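# Drop the held pin into its matching-colour bin

## Task

The pin already in the hand has a paint mark on one of its sides. Get it lying flat on the floor of the bin whose colour matches that mark; releasing it from a short height just over the bin is acceptable. It must stay there on its own, with no support from the robot. Then open the hand, move the arm away, and report that the job is finished.

## Robot and tools

Robot: one six-joint arm ending in a five-finger right hand. Joint order from the base: shoulder pan, shoulder lift, elbow, wrist 1, wrist 2, wrist 3. The elbow cannot straighten fully, and the base may sit tilted relative to the table.

Frames. Scene frame: origin on the table top directly under the arm base, +z up, and +y to the left when facing along +x. Results report the hand point in this frame, with position in metres and orientation as quat wxyz. The hand point sits 0.05 m in front of the palm, where the index pad meets the thumb tip in a pinch. Its own axes: +z runs along the straightened fingers, +y points out of the palm, and +x runs across the palm away from the thumb. Straight fingers extend 0.06 to 0.07 m past the point along +z. A rigid bracket on the little-finger side of the wrist sticks out 0.03 m beyond the point along +y and 0.11 m across the palm, so it can collide with things.

execute_actions(actions). actions is a list of actions. Each action is a list of up to 15 rows, and each row is used for one control step of 1/30 s. If fewer than 15 rows are given, the last row is repeated until 15 steps have passed. A row holds 14 numbers, each in [-1, 1]:
1-6: dx, dy, dz, rx, ry, rz. This is an offset of the hand point, expressed in the hand point's own axes, measured from its pose at the start of that action. For the first action in a call, that start pose is the last one reported. Every row is measured from this same start pose, so rows do not add up. A value of 1.0 equals 0.6 m or 180 degrees. rx, ry, rz form a single rotation vector.
7-12: thumb_turn, thumb_bend, index, middle, ring, little. These are absolute motor targets. -1 means open (thumb beside the palm, or straight), +1 means closed (thumb in front of the palm, or fully bent or curled).
13: force_limit. The fingertip load at which a closing motor halts, linear from about 0 N at -1 up to 10 N at +1 (15 N for the two thumb motors). It does not limit opening.
14: speed. Finger speed, linear from almost zero at -1 to full at +1. At full speed a finger covers its whole travel in 0.6 s.
In each step the commanded pose is clipped to within 100 mm and 16 degrees of the measured pose, so large offsets need several actions. An empty list simply returns the state and images.

move(target, speed, stop_force, blocking). target is one 14-number row laid out as above. Its first six numbers are an offset from the pose shown in the latest result that includes one, and the hand numbers are sent when the move begins. The hand point then travels a straight path to that pose, taking the shorter way round for rotations. speed is in m/s, ranging from 0.002 to 0.5 with a default of 0.25; turning is capped at twice that value in rad/s. The path lasts 0.5 to 10 s and is cut off at 10 s. Obstacles do not slow it, and the real motion can lag, wander, or overshoot speed. stop_force is optional, in N, from 9 to 40. It ends the path once the wrist sensor reads that much extra resistance, measured along the direction of travel, and then backs off slightly. It is refused in the first 0.2 s of a scene and is unreliable on rotating moves. Leave it out when moving away from something you are pressing on. blocking=false returns after 0.5 s while the arm keeps moving; it cannot be combined with stop_force. Other commands are refused until wait or stop shows the move has finished. The "move:" line gives the ending: done, off_target, moving, held, fault, or contact. It also lists limits (paced means the pose was clipped; held means some steps were blocked) and the remaining distance to target.

wait(seconds): 0 to 10. The arm holds its last command while time passes. stop(): brakes a running move, which needs some room to come to rest. zoom_image(camera, region): camera is one of cam_head_left, cam_head_right, cam_high, cam_low, cam_wrist; region is [x0, y0, x1, y1] in image pixels, with the top-left at (0, 0) and at most 504 by 504. All images are 504x504. show_instructions(): shows the reference image. finished_scene(scene): ends the current scene, given its number. It cannot be undone.

Results: the state line gives pose and velocities. "Hand target" is where the controller is currently steering. "pose unreachable" means the clearance check, which treats the mount as part of the arm, altered or blocked the command. hand_measured, hand_stopped_by (moving, target, force, stalled, fault) and hand_load_n list six values each, in motor order. A load is positive when something pushes a finger open, and a lost grip shows up as loads dropping to about 0. The Wrist force and torque lines are in the hand point axes. They carry an offset of up to about 4 N and noise, saturate near 50 N, and may read "no reading" at the start.

Hand use: a pinch is roughly index +0.22, thumb_bend +0.75, thumb_turn +0.57. Resending the same numbers keeps the grip as it is. To release, send targets more open than hand_measured. For a gentle close, use speed -0.9 or lower.

Suggested order: find the paint mark and the bins (zoom helps). Carry the pin above the matching bin with the pin held level. Lower it until it is just above the floor, then open the hand. Check that the pin lies flat, lift the arm clear, then call finished_scene.

Avoid: knocking or placing anything off the table, releasing from high up, and fast or hard contact. The arm is stiff, so pushing even slightly past a firm surface can trigger a fault. A joint torque at its limit (wrist joints 24.9 N m, others 133 N m) or an outside force of 150 N stops the arm for 10 s. Holding loads for a long time heats the motors: a warning appears at 70 °C, and braking kicks in at 85 °C. Loose objects may occasionally get a brief shove.

Each tool is called after "Emit:" by a JSON object that holds its "fn" and its "kwargs", one argument or row to a line.

Reference images:

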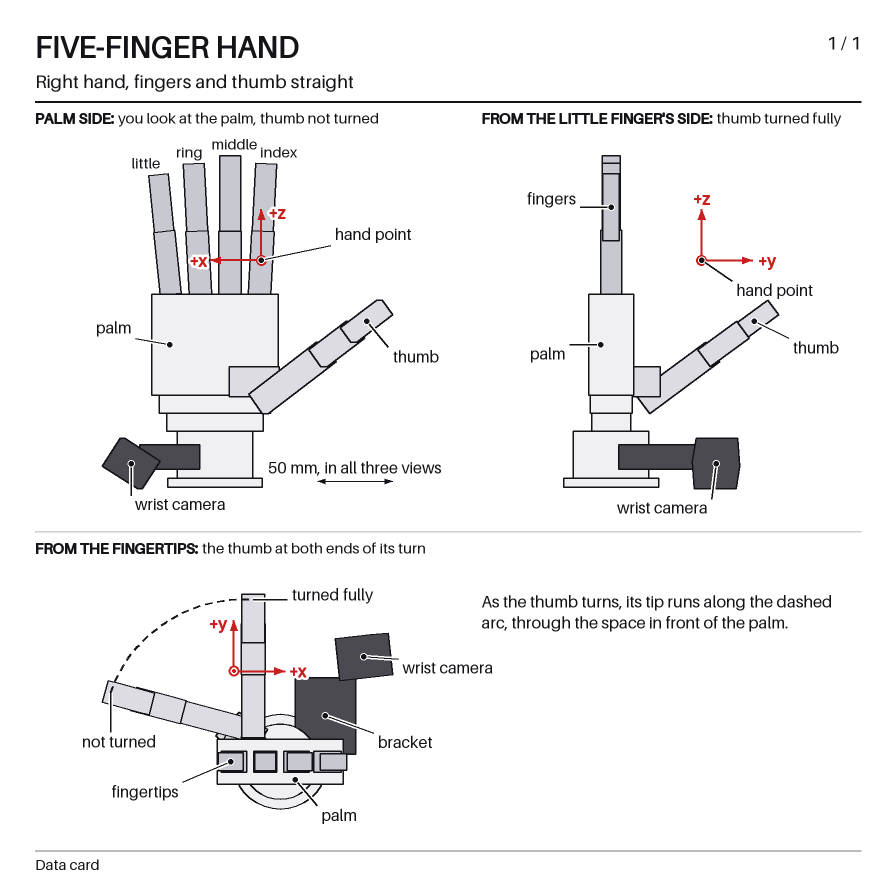

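## Session

Emit:
{"fn": "execute_actions", "kwargs": {
  "actions": []
}}

Scene clock: 0.00 s.
end_effector_position=(+0.8085, -0.0952, +0.3000) hand_measured=(+0.550, +0.750, +0.142, -1.000, -1.000, -1.000) hand_load_n=(+0.0, +0.5, +5.5, +0.0, +0.0, +0.0) hand_stopped_by=(target, target, target, target, target, target) hand_force_limit=0.00 hand_speed=-0.80 end_effector_quat_wxyz=(+0.521, -0.547, +0.467, -0.459) end_effector_velocity=(-0.000, +0.000, +0.000) end_effector_angular_velocity=(-0.000, -0.001, +0.000)
Joint positions: [-0.534 -0.893  1.59  -3.807 -0.924 -0.038]
Joint velocities: [-0.    -0.001  0.    -0.     0.    -0.   ]
Wrist force (N, on the end effector, along its own x y z axes, offset not removed): no reading
Wrist torque (N m, same axes, about the end effector's origin, offset not removed): no reading
Hand target: +0.809, -0.095, +0.300; +0.521, -0.547, +0.467, -0.459

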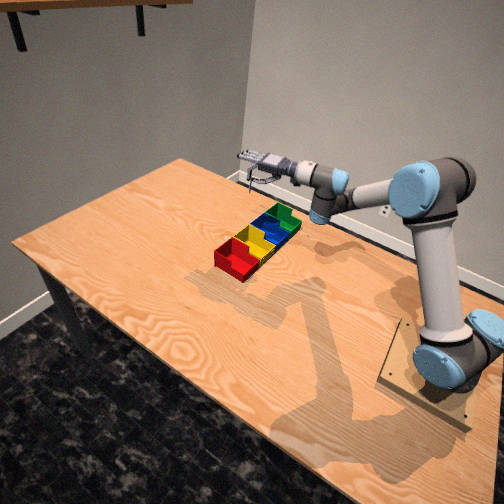

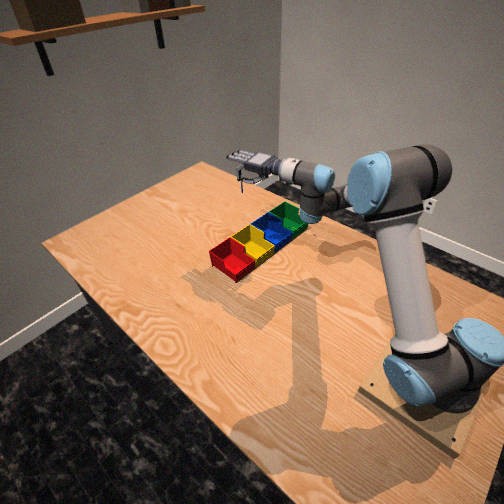

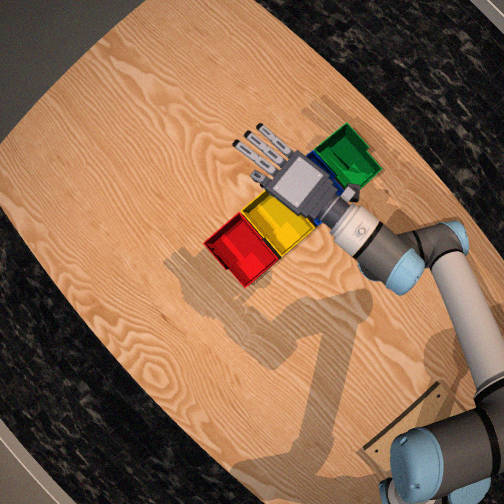

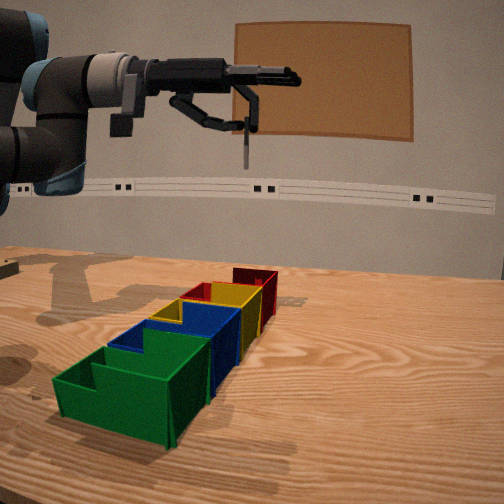

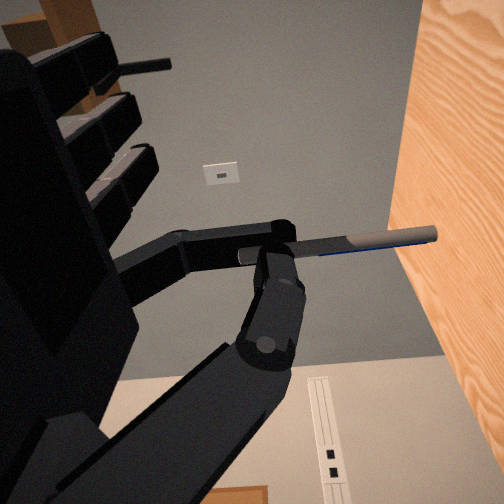

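Emit:
{"fn": "zoom_image", "kwargs": {
  "camera": "cam_wrist",
  "region": [230, 190, 450, 300]
}}

Emit:
{"fn": "zoom_image", "kwargs": {
  "camera": "cam_head_left",
  "region": [200, 140, 340, 290]
}}

Region (230, 190, 450, 300) of cam_wrist's 504x504 image, scaled by 2.291, with more detail than that image has.

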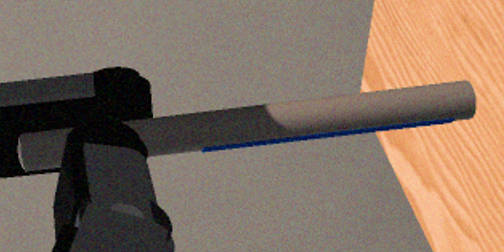

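Region (200, 140, 340, 290) of cam_head_left's 504x504 image, scaled by 3.360, with more detail than that image has; it fills the left 470 columns of this view, and the rest is white.

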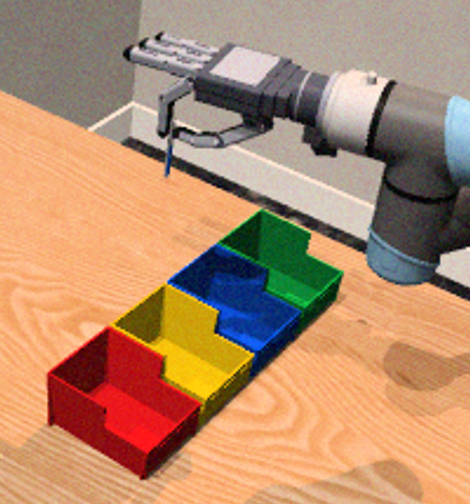

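Emit:
{"fn": "move", "kwargs": {
  "target": [0,0.15,-0.08,-0.25,0,0,0.55,0.75,0.22,-1,-1,-1,0,-0.8]
}}

Scene clock: 3.30 s.
end_effector_position=(+0.7580, -0.1038, +0.2117) hand_measured=(+0.550, +0.750, +0.142, -1.000, -1.000, -1.000) hand_load_n=(+0.0, +0.5, +5.5, +0.0, +0.0, +0.0) hand_stopped_by=(target, target, force, target, target, target) hand_force_limit=0.00 hand_speed=-0.80 end_effector_quat_wxyz=(-0.272, +0.705, -0.607, +0.246) end_effector_velocity=(-0.001, -0.001, -0.002) end_effector_angular_velocity=(-0.001, +0.012, -0.001)
Joint positions: [-0.466 -1.049  1.539 -2.741 -1.196 -0.453]
Joint velocities: [ 0.001  0.003 -0.005  0.013 -0.006 -0.002]
Wrist force (N, on the end effector, along its own x y z axes, offset not removed): [1.3 1.5 1.9]
Wrist torque (N m, same axes, about the end effector's origin, offset not removed): [0.06 -0.29 0.29]
Hand target: +0.758, -0.104, +0.212; -0.272, +0.705, -0.607, +0.246
Off the commanded pose: 0.000 m, 0 deg.
move: done

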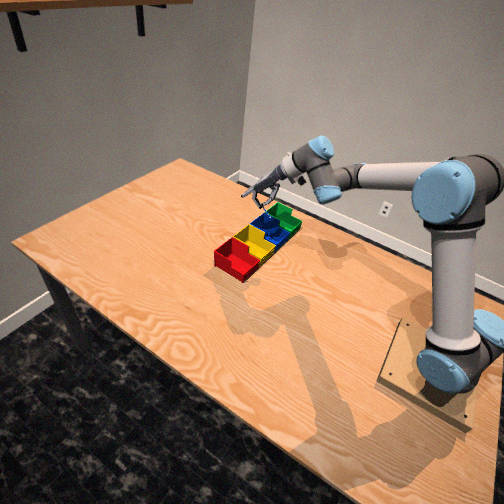

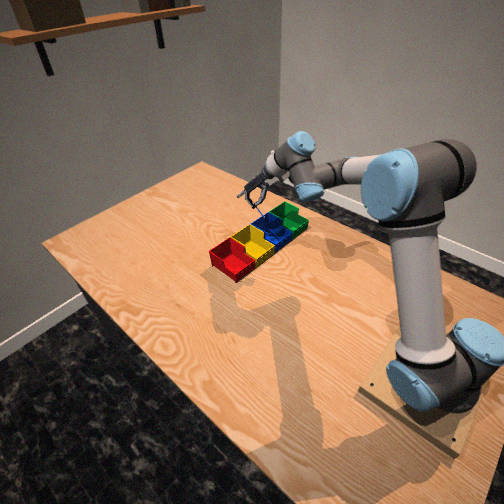

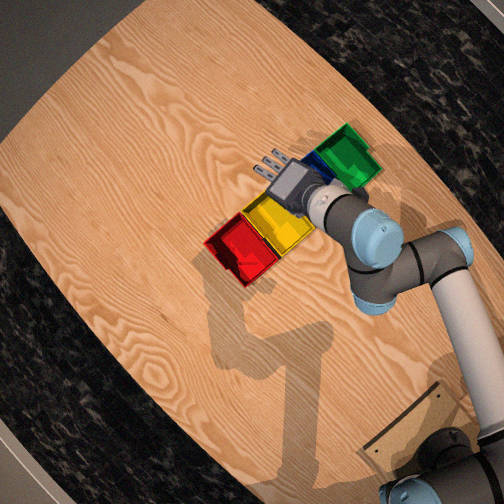

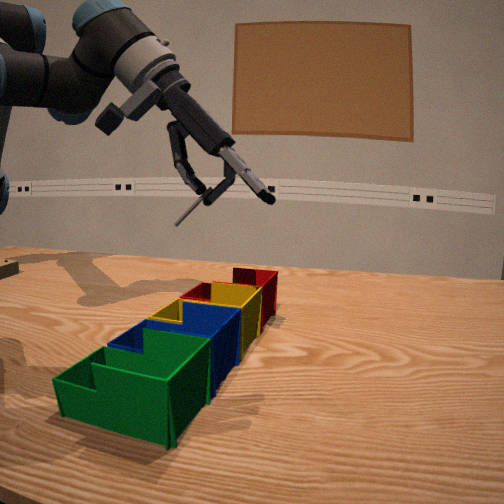

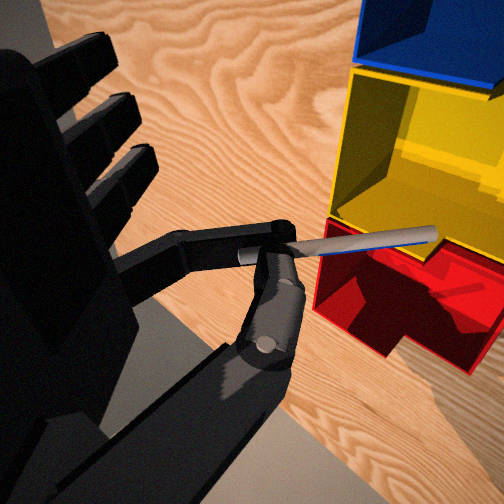

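Emit:
{"fn": "move", "kwargs": {
  "target": [0.115,0.08,0.063,0,0,0,0.55,0.75,0.22,-1,-1,-1,0,-0.8]
}}

Scene clock: 4.67 s.
end_effector_position=(+0.7588, -0.1744, +0.1527) hand_measured=(+0.550, +0.750, +0.142, -1.000, -1.000, -1.000) hand_load_n=(+0.0, +0.5, +5.5, +0.0, +0.0, +0.0) hand_stopped_by=(target, target, force, target, target, target) hand_force_limit=0.00 hand_speed=-0.80 end_effector_quat_wxyz=(-0.272, +0.705, -0.607, +0.246) end_effector_velocity=(+0.000, -0.001, -0.001) end_effector_angular_velocity=(+0.000, +0.001, -0.000)
Joint positions: [-0.562 -0.942  1.526 -2.802 -1.137 -0.535]
Joint velocities: [-0.001  0.003 -0.002  0.     0.    -0.001]
Wrist force (N, on the end effector, along its own x y z axes, offset not removed): [2.0 2.4 0.6]
Wrist torque (N m, same axes, about the end effector's origin, offset not removed): [0.27 -0.34 0.38]
Hand target: +0.759, -0.174, +0.153; -0.272, +0.705, -0.607, +0.246
Off the commanded pose: 0.000 m, 0 deg.
move: done

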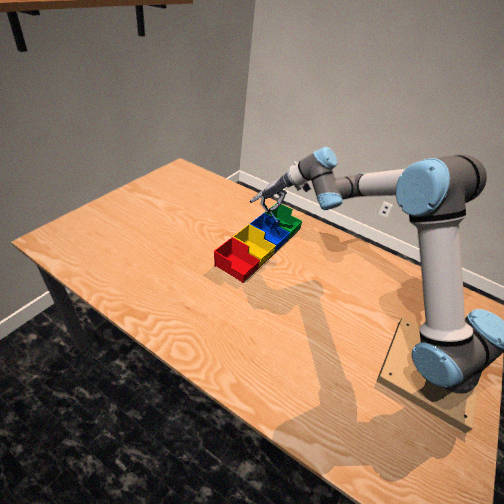

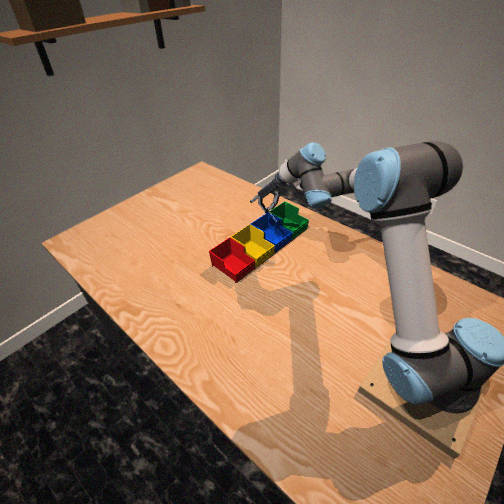

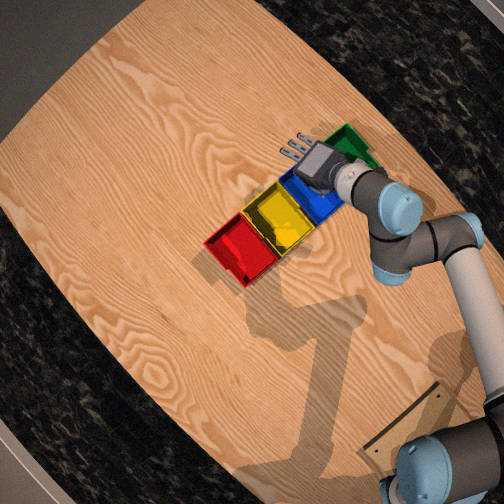

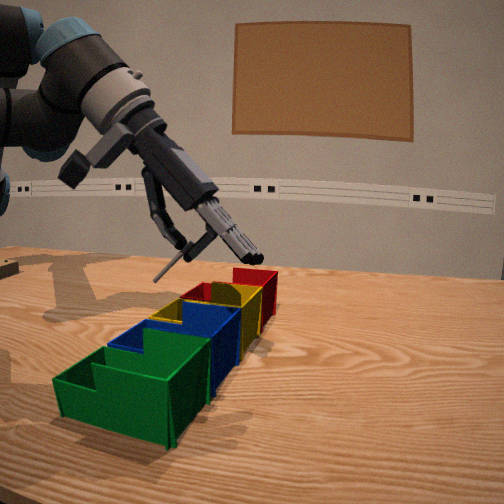

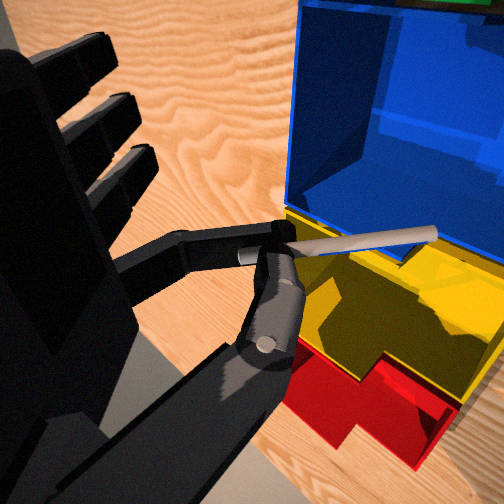

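Emit:
{"fn": "move", "kwargs": {
  "target": [-0.02,0.051,0.055,0,0,0,0.55,0.75,0.22,-1,-1,-1,0,-0.8],
  "speed": 0.12
}}

Scene clock: 5.93 s.
end_effector_position=(+0.7574, -0.1633, +0.1076) hand_measured=(+0.550, +0.750, +0.142, -1.000, -1.000, -1.000) hand_load_n=(+0.0, +0.5, +5.5, +0.0, +0.0, +0.0) hand_stopped_by=(target, target, force, target, target, target) hand_force_limit=0.00 hand_speed=-0.80 end_effector_quat_wxyz=(-0.272, +0.705, -0.607, +0.246) end_effector_velocity=(-0.000, +0.000, -0.002) end_effector_angular_velocity=(+0.000, +0.001, -0.000)
Joint positions: [-0.548 -0.886  1.569 -2.906 -1.145 -0.523]
Joint velocities: [ 0.     0.002  0.    -0.001 -0.001  0.   ]
Wrist force (N, on the end effector, along its own x y z axes, offset not removed): [2.3 0.8 2.7]
Wrist torque (N m, same axes, about the end effector's origin, offset not removed): [-0.09 -0.33 0.34]
Hand target: +0.757, -0.163, +0.107; -0.272, +0.705, -0.607, +0.246
Off the commanded pose: 0.000 m, 0 deg.
move: done

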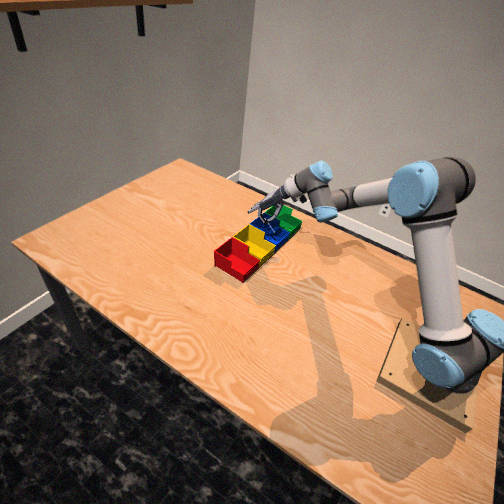

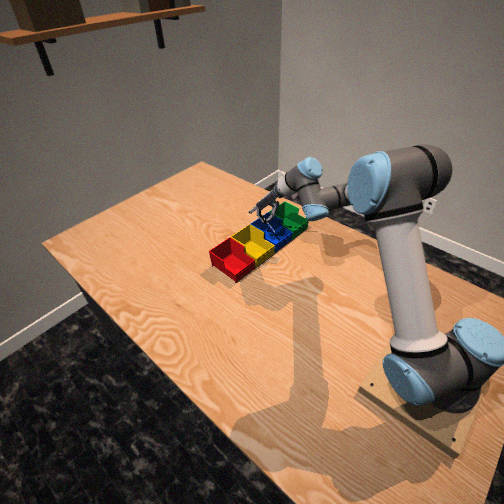

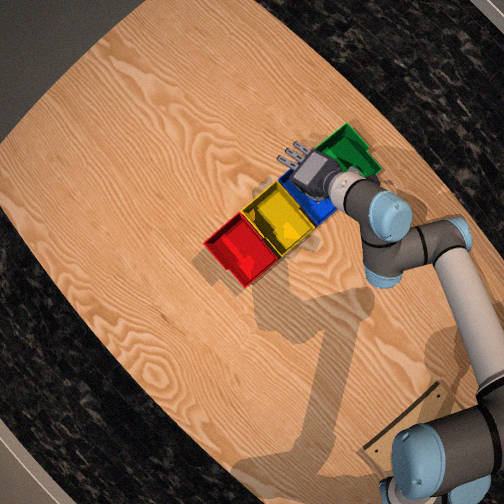

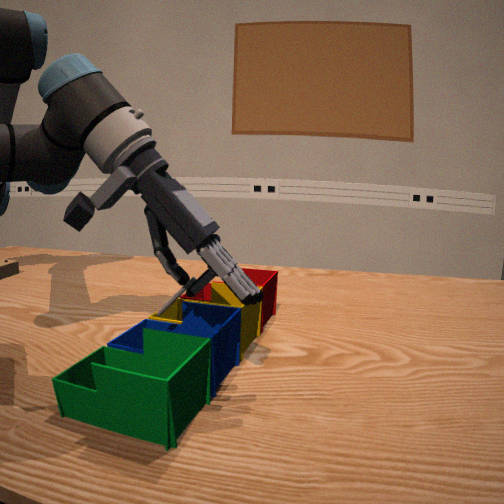

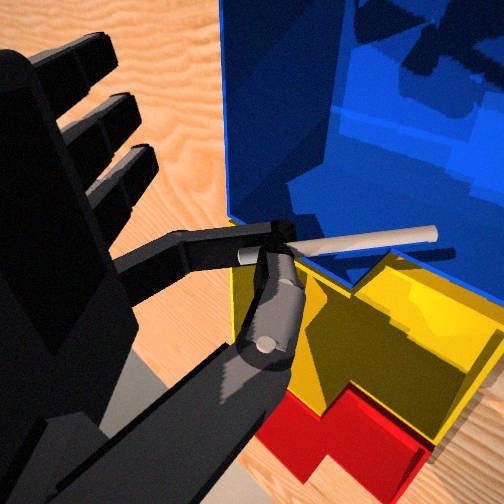

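Emit:
{"fn": "execute_actions", "kwargs": {
  "actions": [
    [[0.011,0.013,0,0,0,0,0.55,0.75,0.22,-1,-1,-1,0,-0.8],[0.011,0.013,0,0,0,0,0.55,0.75,0.22,-1,-1,-1,0,-0.8],[0.011,0.013,0,0,0,0,0.55,0.75,0.22,-1,-1,-1,0,-0.8],[0.022,0.026,0,0,0,0,0.55,0.75,0.22,-1,-1,-1,0,-0.8]],
    [[0,0,0,0,0,0,0.55,0.75,-0.3,-1,-1,-1,0,1]]
  ]
}}

Emit:
{"fn": "move", "kwargs": {
  "target": [0,-0.12,-0.16,0,0,0,0.55,0.75,-0.3,-1,-1,-1,0,1]
}}

Scene clock: 7.27 s.
end_effector_position=(+0.7481, -0.1780, +0.0972) hand_measured=(+0.550, +0.750, -0.300, -1.000, -1.000, -1.000) hand_load_n=(+0.0, +0.0, +0.0, +0.0, +0.0, +0.0) hand_stopped_by=(target, target, target, target, target, target) hand_force_limit=0.00 hand_speed=1.00 end_effector_quat_wxyz=(-0.272, +0.705, -0.607, +0.246) end_effector_velocity=(+0.000, +0.000, -0.000) end_effector_angular_velocity=(+0.002, +0.000, +0.001)
Joint positions: [-0.575 -0.88   1.589 -2.922 -1.129 -0.547]
Joint velocities: [-0.     0.    -0.     0.001  0.002  0.   ]
Wrist force (N, on the end effector, along its own x y z axes, offset not removed): [1.5 1.8 0.6]
Wrist torque (N m, same axes, about the end effector's origin, offset not removed): [0.23 -0.21 0.30]
Hand target: +0.748, -0.178, +0.097; -0.272, +0.705, -0.607, +0.246
Off the commanded pose: 0.000 m, 0 deg.

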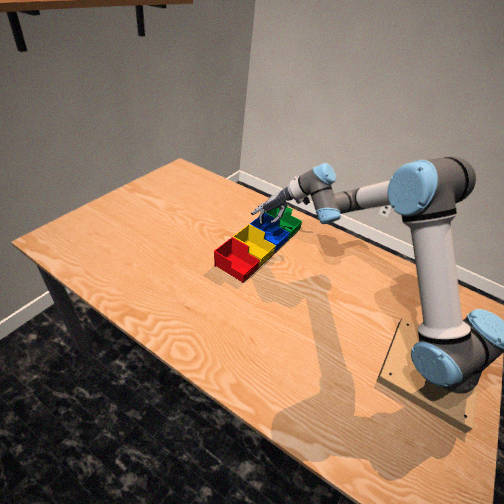

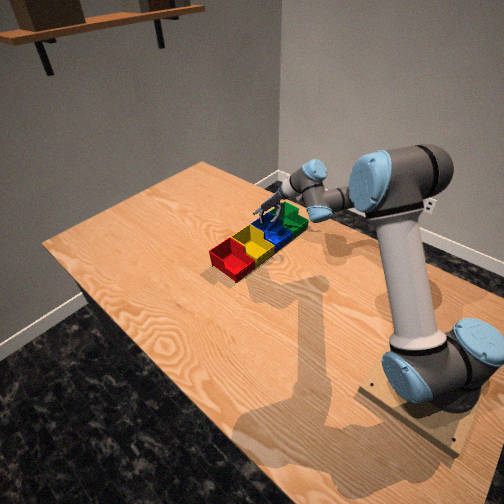

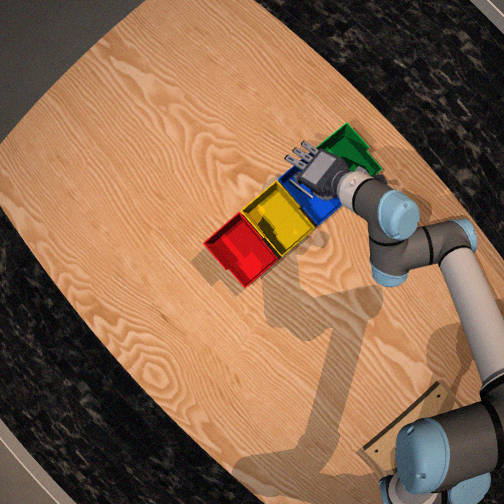

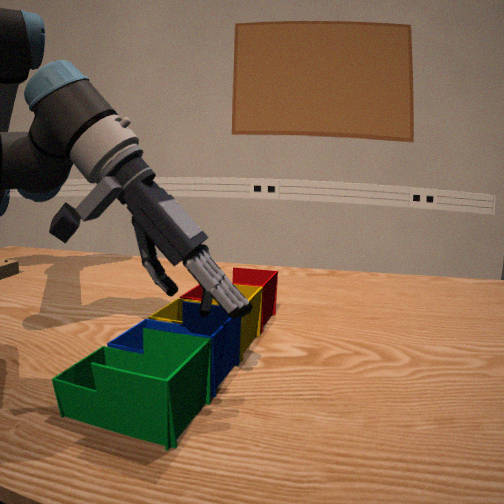

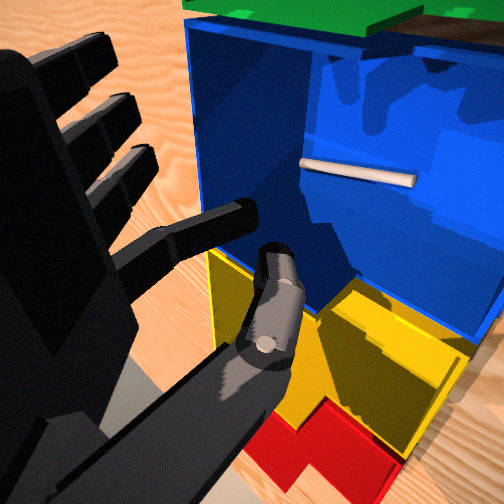

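Scene clock: 8.27 s.
end_effector_position=(+0.7349, -0.1778, +0.2163) hand_measured=(+0.550, +0.750, -0.300, -1.000, -1.000, -1.000) hand_load_n=(+0.0, +0.0, +0.0, +0.0, +0.0, +0.0) hand_stopped_by=(target, target, target, target, target, target) hand_force_limit=0.00 hand_speed=1.00 end_effector_quat_wxyz=(-0.272, +0.705, -0.607, +0.246) end_effector_velocity=(-0.000, -0.001, +0.002) end_effector_angular_velocity=(-0.002, +0.000, -0.001)
Joint positions: [-0.586 -1.065  1.542 -2.687 -1.122 -0.557]
Joint velocities: [-0.    -0.002 -0.002  0.003 -0.002 -0.   ]
Wrist force (N, on the end effector, along its own x y z axes, offset not removed): [0.6 2.2 0.4]
Wrist torque (N m, same axes, about the end effector's origin, offset not removed): [0.29 -0.07 0.25]
Hand target: +0.735, -0.178, +0.216; -0.272, +0.705, -0.607, +0.246
Off the commanded pose: 0.000 m, 0 deg.
move: done

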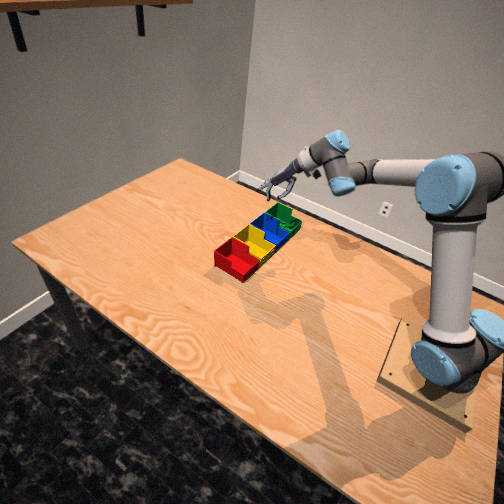

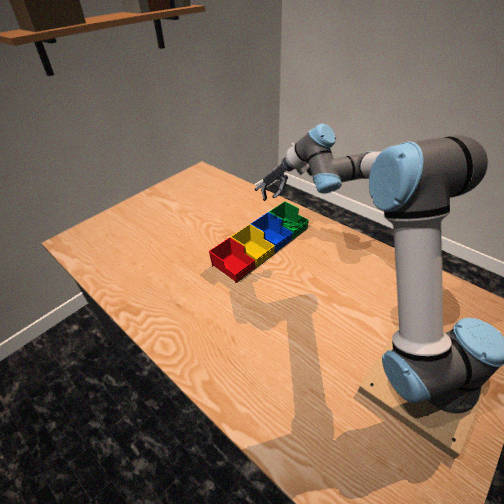

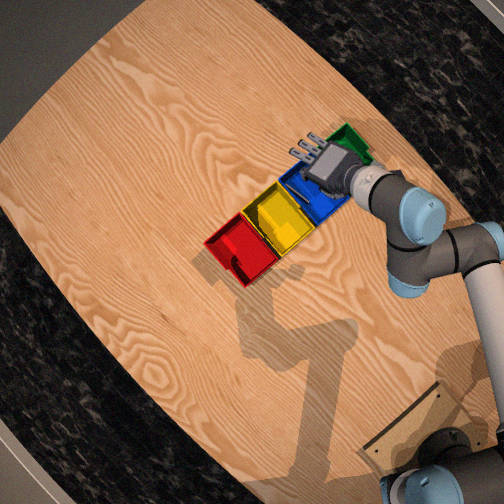

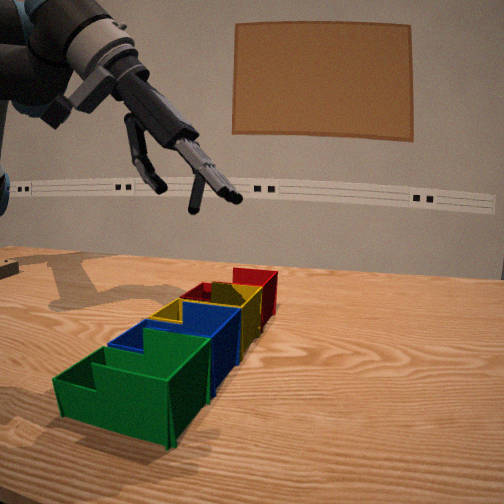

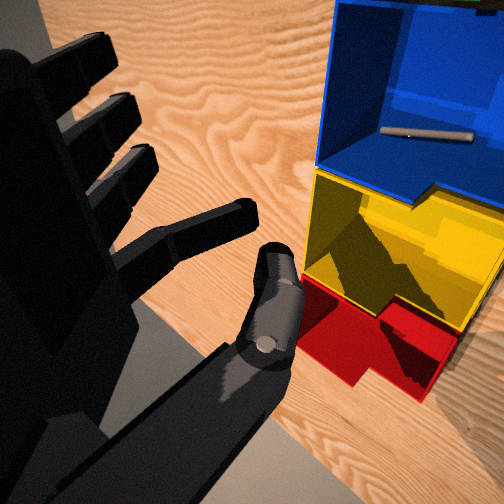

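The pin has rolled flat on the blue bin's floor. Done.

Emit:
{"fn": "finished_scene", "kwargs": {
  "scene": 1
}}

The scene is finished: the task was done.


## Next scene

The same job, from a new start.

Emit:
{"fn": "execute_actions", "kwargs": {
  "actions": []
}}

Scene clock: 0.00 s.
end_effector_position=(+0.8131, -0.0480, +0.2892) hand_measured=(+0.550, +0.750, +0.158, -1.000, -1.000, -1.000) hand_load_n=(+0.0, +0.5, +5.5, +0.0, +0.0, +0.0) hand_stopped_by=(target, target, target, target, target, target) hand_force_limit=0.00 hand_speed=-0.80 end_effector_quat_wxyz=(+0.545, -0.558, +0.456, -0.428) end_effector_velocity=(+0.000, -0.000, -0.000) end_effector_angular_velocity=(-0.000, -0.000, -0.001)
Joint positions: [-0.484 -0.87   1.582 -3.816 -0.897 -0.008]
Joint velocities: [-0.     0.    -0.     0.    -0.001 -0.   ]
Wrist force (N, on the end effector, along its own x y z axes, offset not removed): no reading
Wrist torque (N m, same axes, about the end effector's origin, offset not removed): no reading
Hand target: +0.813, -0.048, +0.289; +0.545, -0.558, +0.456, -0.428

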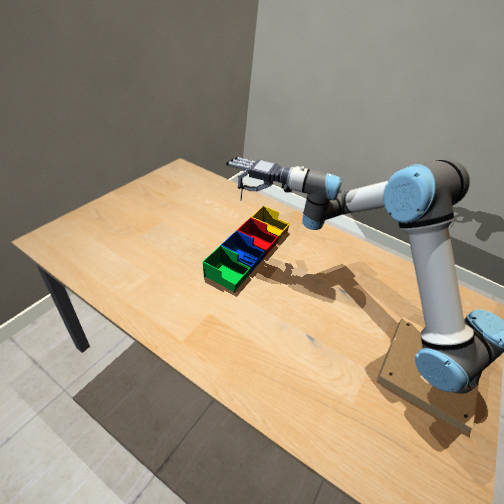

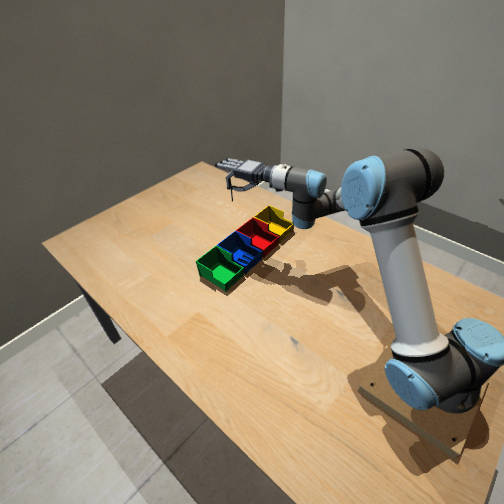

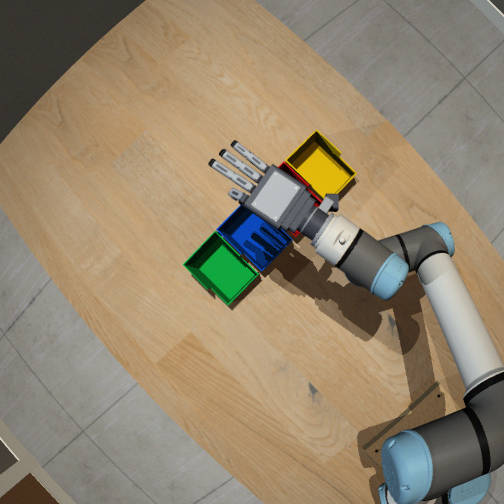

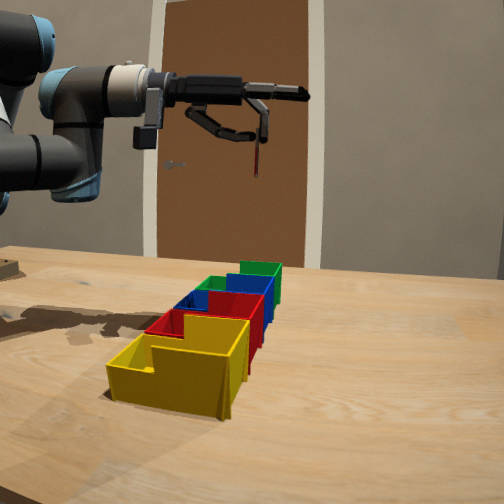

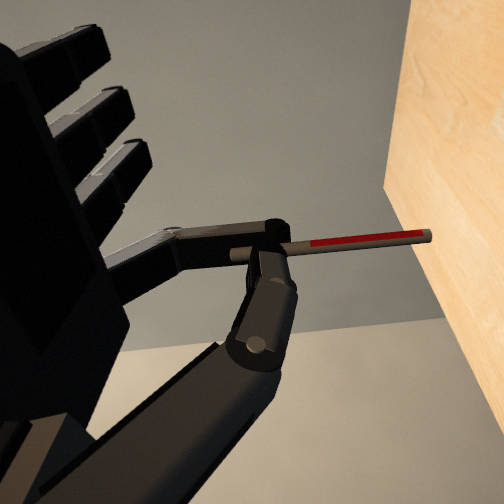

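Emit:
{"fn": "move", "kwargs": {
  "target": [0.085,0.293,-0.105,-0.25,0,0,0.55,0.75,0.22,-1,-1,-1,0,-0.8]
}}

Scene clock: 2.43 s.
end_effector_position=(+0.7554, -0.1097, +0.1151) hand_measured=(+0.550, +0.750, +0.158, -1.000, -1.000, -1.000) hand_load_n=(+0.0, +0.5, +6.0, +0.0, +0.0, +0.0) hand_stopped_by=(target, target, force, target, target, target) hand_force_limit=0.00 hand_speed=-0.80 end_effector_quat_wxyz=(-0.290, +0.724, -0.585, +0.221) end_effector_velocity=(-0.000, -0.000, -0.002) end_effector_angular_velocity=(-0.001, +0.006, +0.000)
Joint positions: [-0.495 -0.915  1.592 -2.873 -1.112 -0.528]
Joint velocities: [ 0.001  0.002 -0.003  0.006 -0.003 -0.002]
Wrist force (N, on the end effector, along its own x y z axes, offset not removed): [0.8 2.0 1.3]
Wrist torque (N m, same axes, about the end effector's origin, offset not removed): [0.16 -0.12 0.30]
Hand target: +0.755, -0.110, +0.115; -0.290, +0.724, -0.585, +0.221
Off the commanded pose: 0.000 m, 0 deg.
move: done

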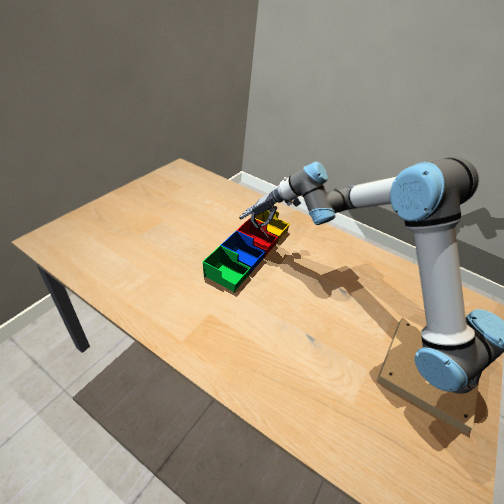

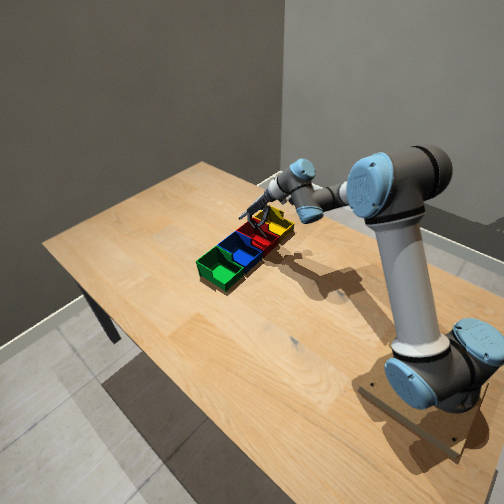

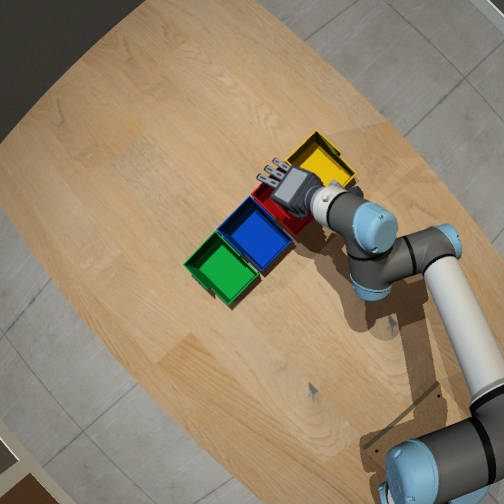

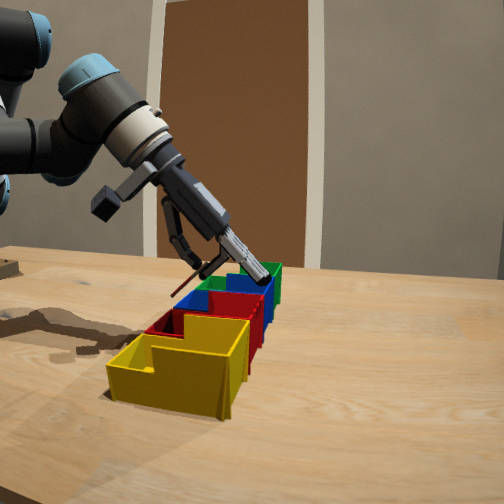

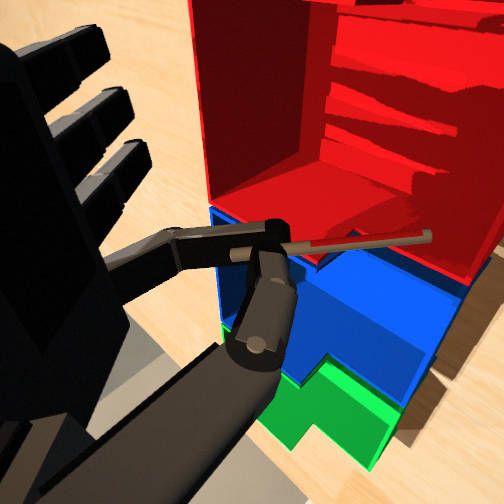

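Emit:
{"fn": "execute_actions", "kwargs": {
  "actions": [
    [[0.009,0.004,0.016,0,0,0,0.55,0.75,0.22,-1,-1,-1,0,-0.8],[0.009,0.004,0.016,0,0,0,0.55,0.75,0.22,-1,-1,-1,0,-0.8],[0.009,0.004,0.016,0,0,0,0.55,0.75,0.22,-1,-1,-1,0,-0.8],[0.018,0.008,0.032,0,0,0,0.55,0.75,0.22,-1,-1,-1,0,-0.8]],
    [[0,0,0,0,0,0,0.55,0.75,-0.3,-1,-1,-1,0,1]]
  ]
}}

Emit:
{"fn": "move", "kwargs": {
  "target": [0,-0.12,-0.16,0,0,0,0.55,0.75,-0.3,-1,-1,-1,0,1]
}}

Scene clock: 3.77 s.
end_effector_position=(+0.7669, -0.1178, +0.0978) hand_measured=(+0.550, +0.750, -0.300, -1.000, -1.000, -1.000) hand_load_n=(+0.0, +0.0, +0.0, +0.0, +0.0, +0.0) hand_stopped_by=(target, target, target, target, target, target) hand_force_limit=0.00 hand_speed=1.00 end_effector_quat_wxyz=(-0.290, +0.724, -0.585, +0.222) end_effector_velocity=(-0.000, -0.000, -0.001) end_effector_angular_velocity=(-0.000, +0.000, -0.001)
Joint positions: [-0.498 -0.865  1.554 -2.884 -1.11  -0.531]
Joint velocities: [-0.     0.001  0.    -0.001 -0.    -0.   ]
Wrist force (N, on the end effector, along its own x y z axes, offset not removed): [1.0 2.3 0.7]
Wrist torque (N m, same axes, about the end effector's origin, offset not removed): [0.30 -0.16 0.30]
Hand target: +0.767, -0.118, +0.098; -0.290, +0.724, -0.585, +0.221
Off the commanded pose: 0.000 m, 0 deg.

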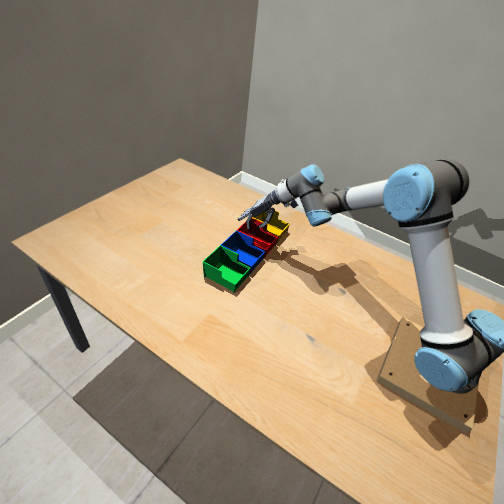

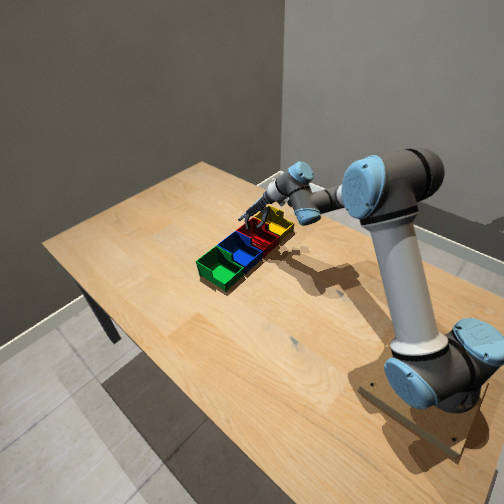

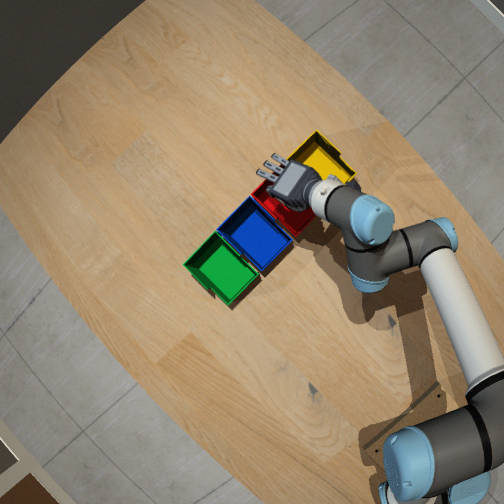

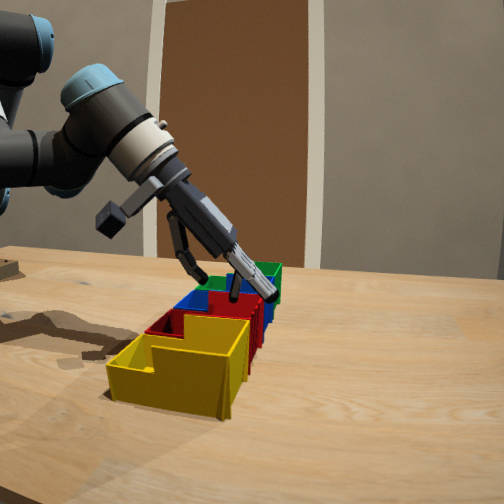

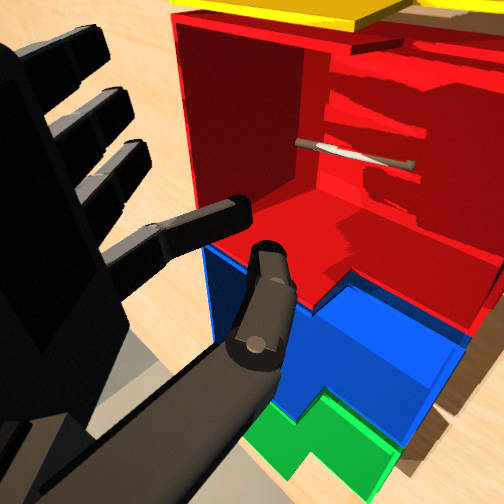

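Scene clock: 4.77 s.
end_effector_position=(+0.7551, -0.1225, +0.2170) hand_measured=(+0.550, +0.750, -0.300, -1.000, -1.000, -1.000) hand_load_n=(+0.0, +0.0, +0.0, +0.0, +0.0, +0.0) hand_stopped_by=(target, target, target, target, target, target) hand_force_limit=0.00 hand_speed=1.00 end_effector_quat_wxyz=(-0.290, +0.724, -0.585, +0.222) end_effector_velocity=(-0.000, +0.000, +0.002) end_effector_angular_velocity=(+0.000, +0.000, +0.000)
Joint positions: [-0.513 -1.041  1.499 -2.647 -1.101 -0.545]
Joint velocities: [-0.    -0.002 -0.002  0.005  0.    -0.   ]
Wrist force (N, on the end effector, along its own x y z axes, offset not removed): [1.4 1.8 0.9]
Wrist torque (N m, same axes, about the end effector's origin, offset not removed): [0.22 -0.22 0.35]
Hand target: +0.755, -0.123, +0.217; -0.290, +0.724, -0.585, +0.222
Off the commanded pose: 0.000 m, 0 deg.
move: done

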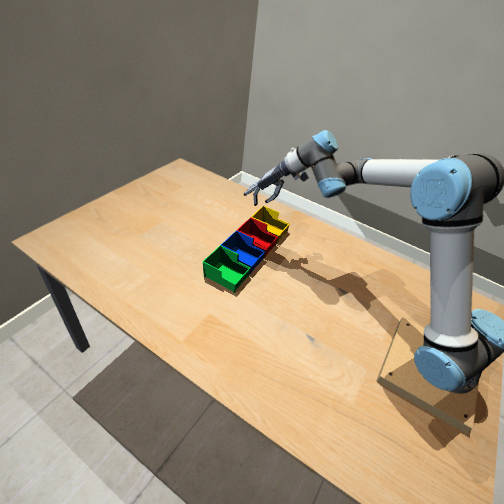

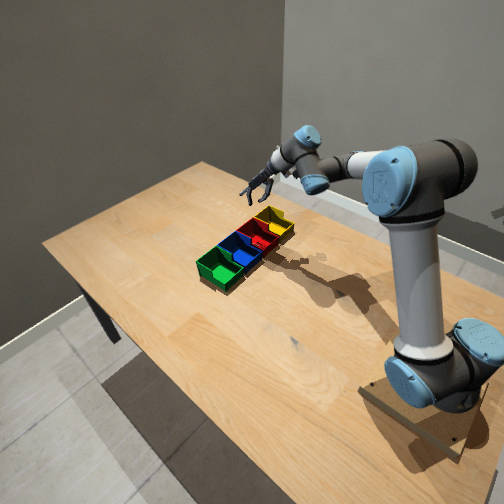

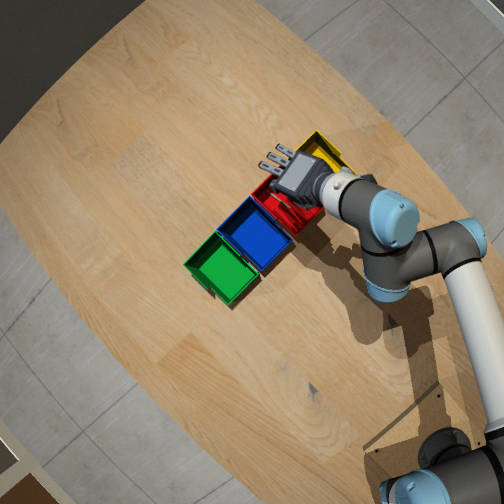

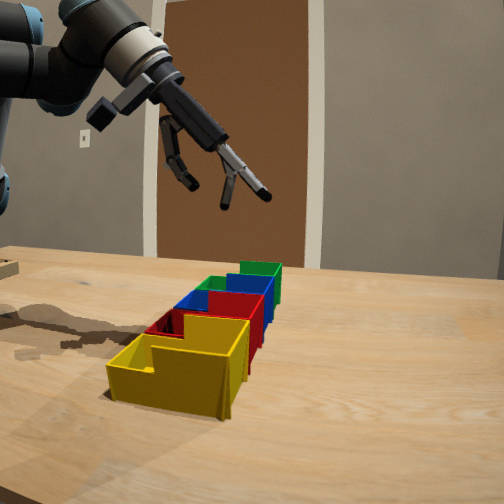

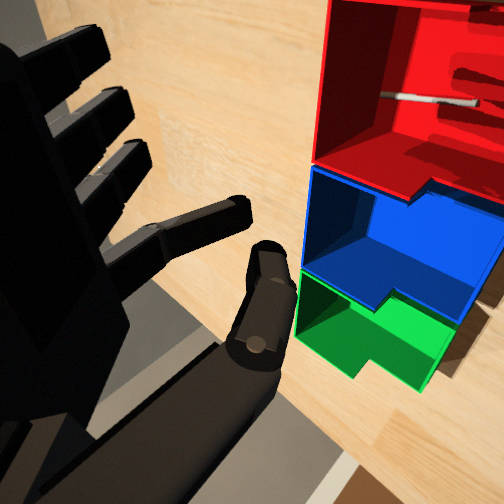

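The pin's end sits at the junction of floor and wall, so it is lying flat. Done.

Emit:
{"fn": "finished_scene", "kwargs": {
  "scene": 2
}}

The scene is finished: the task was done.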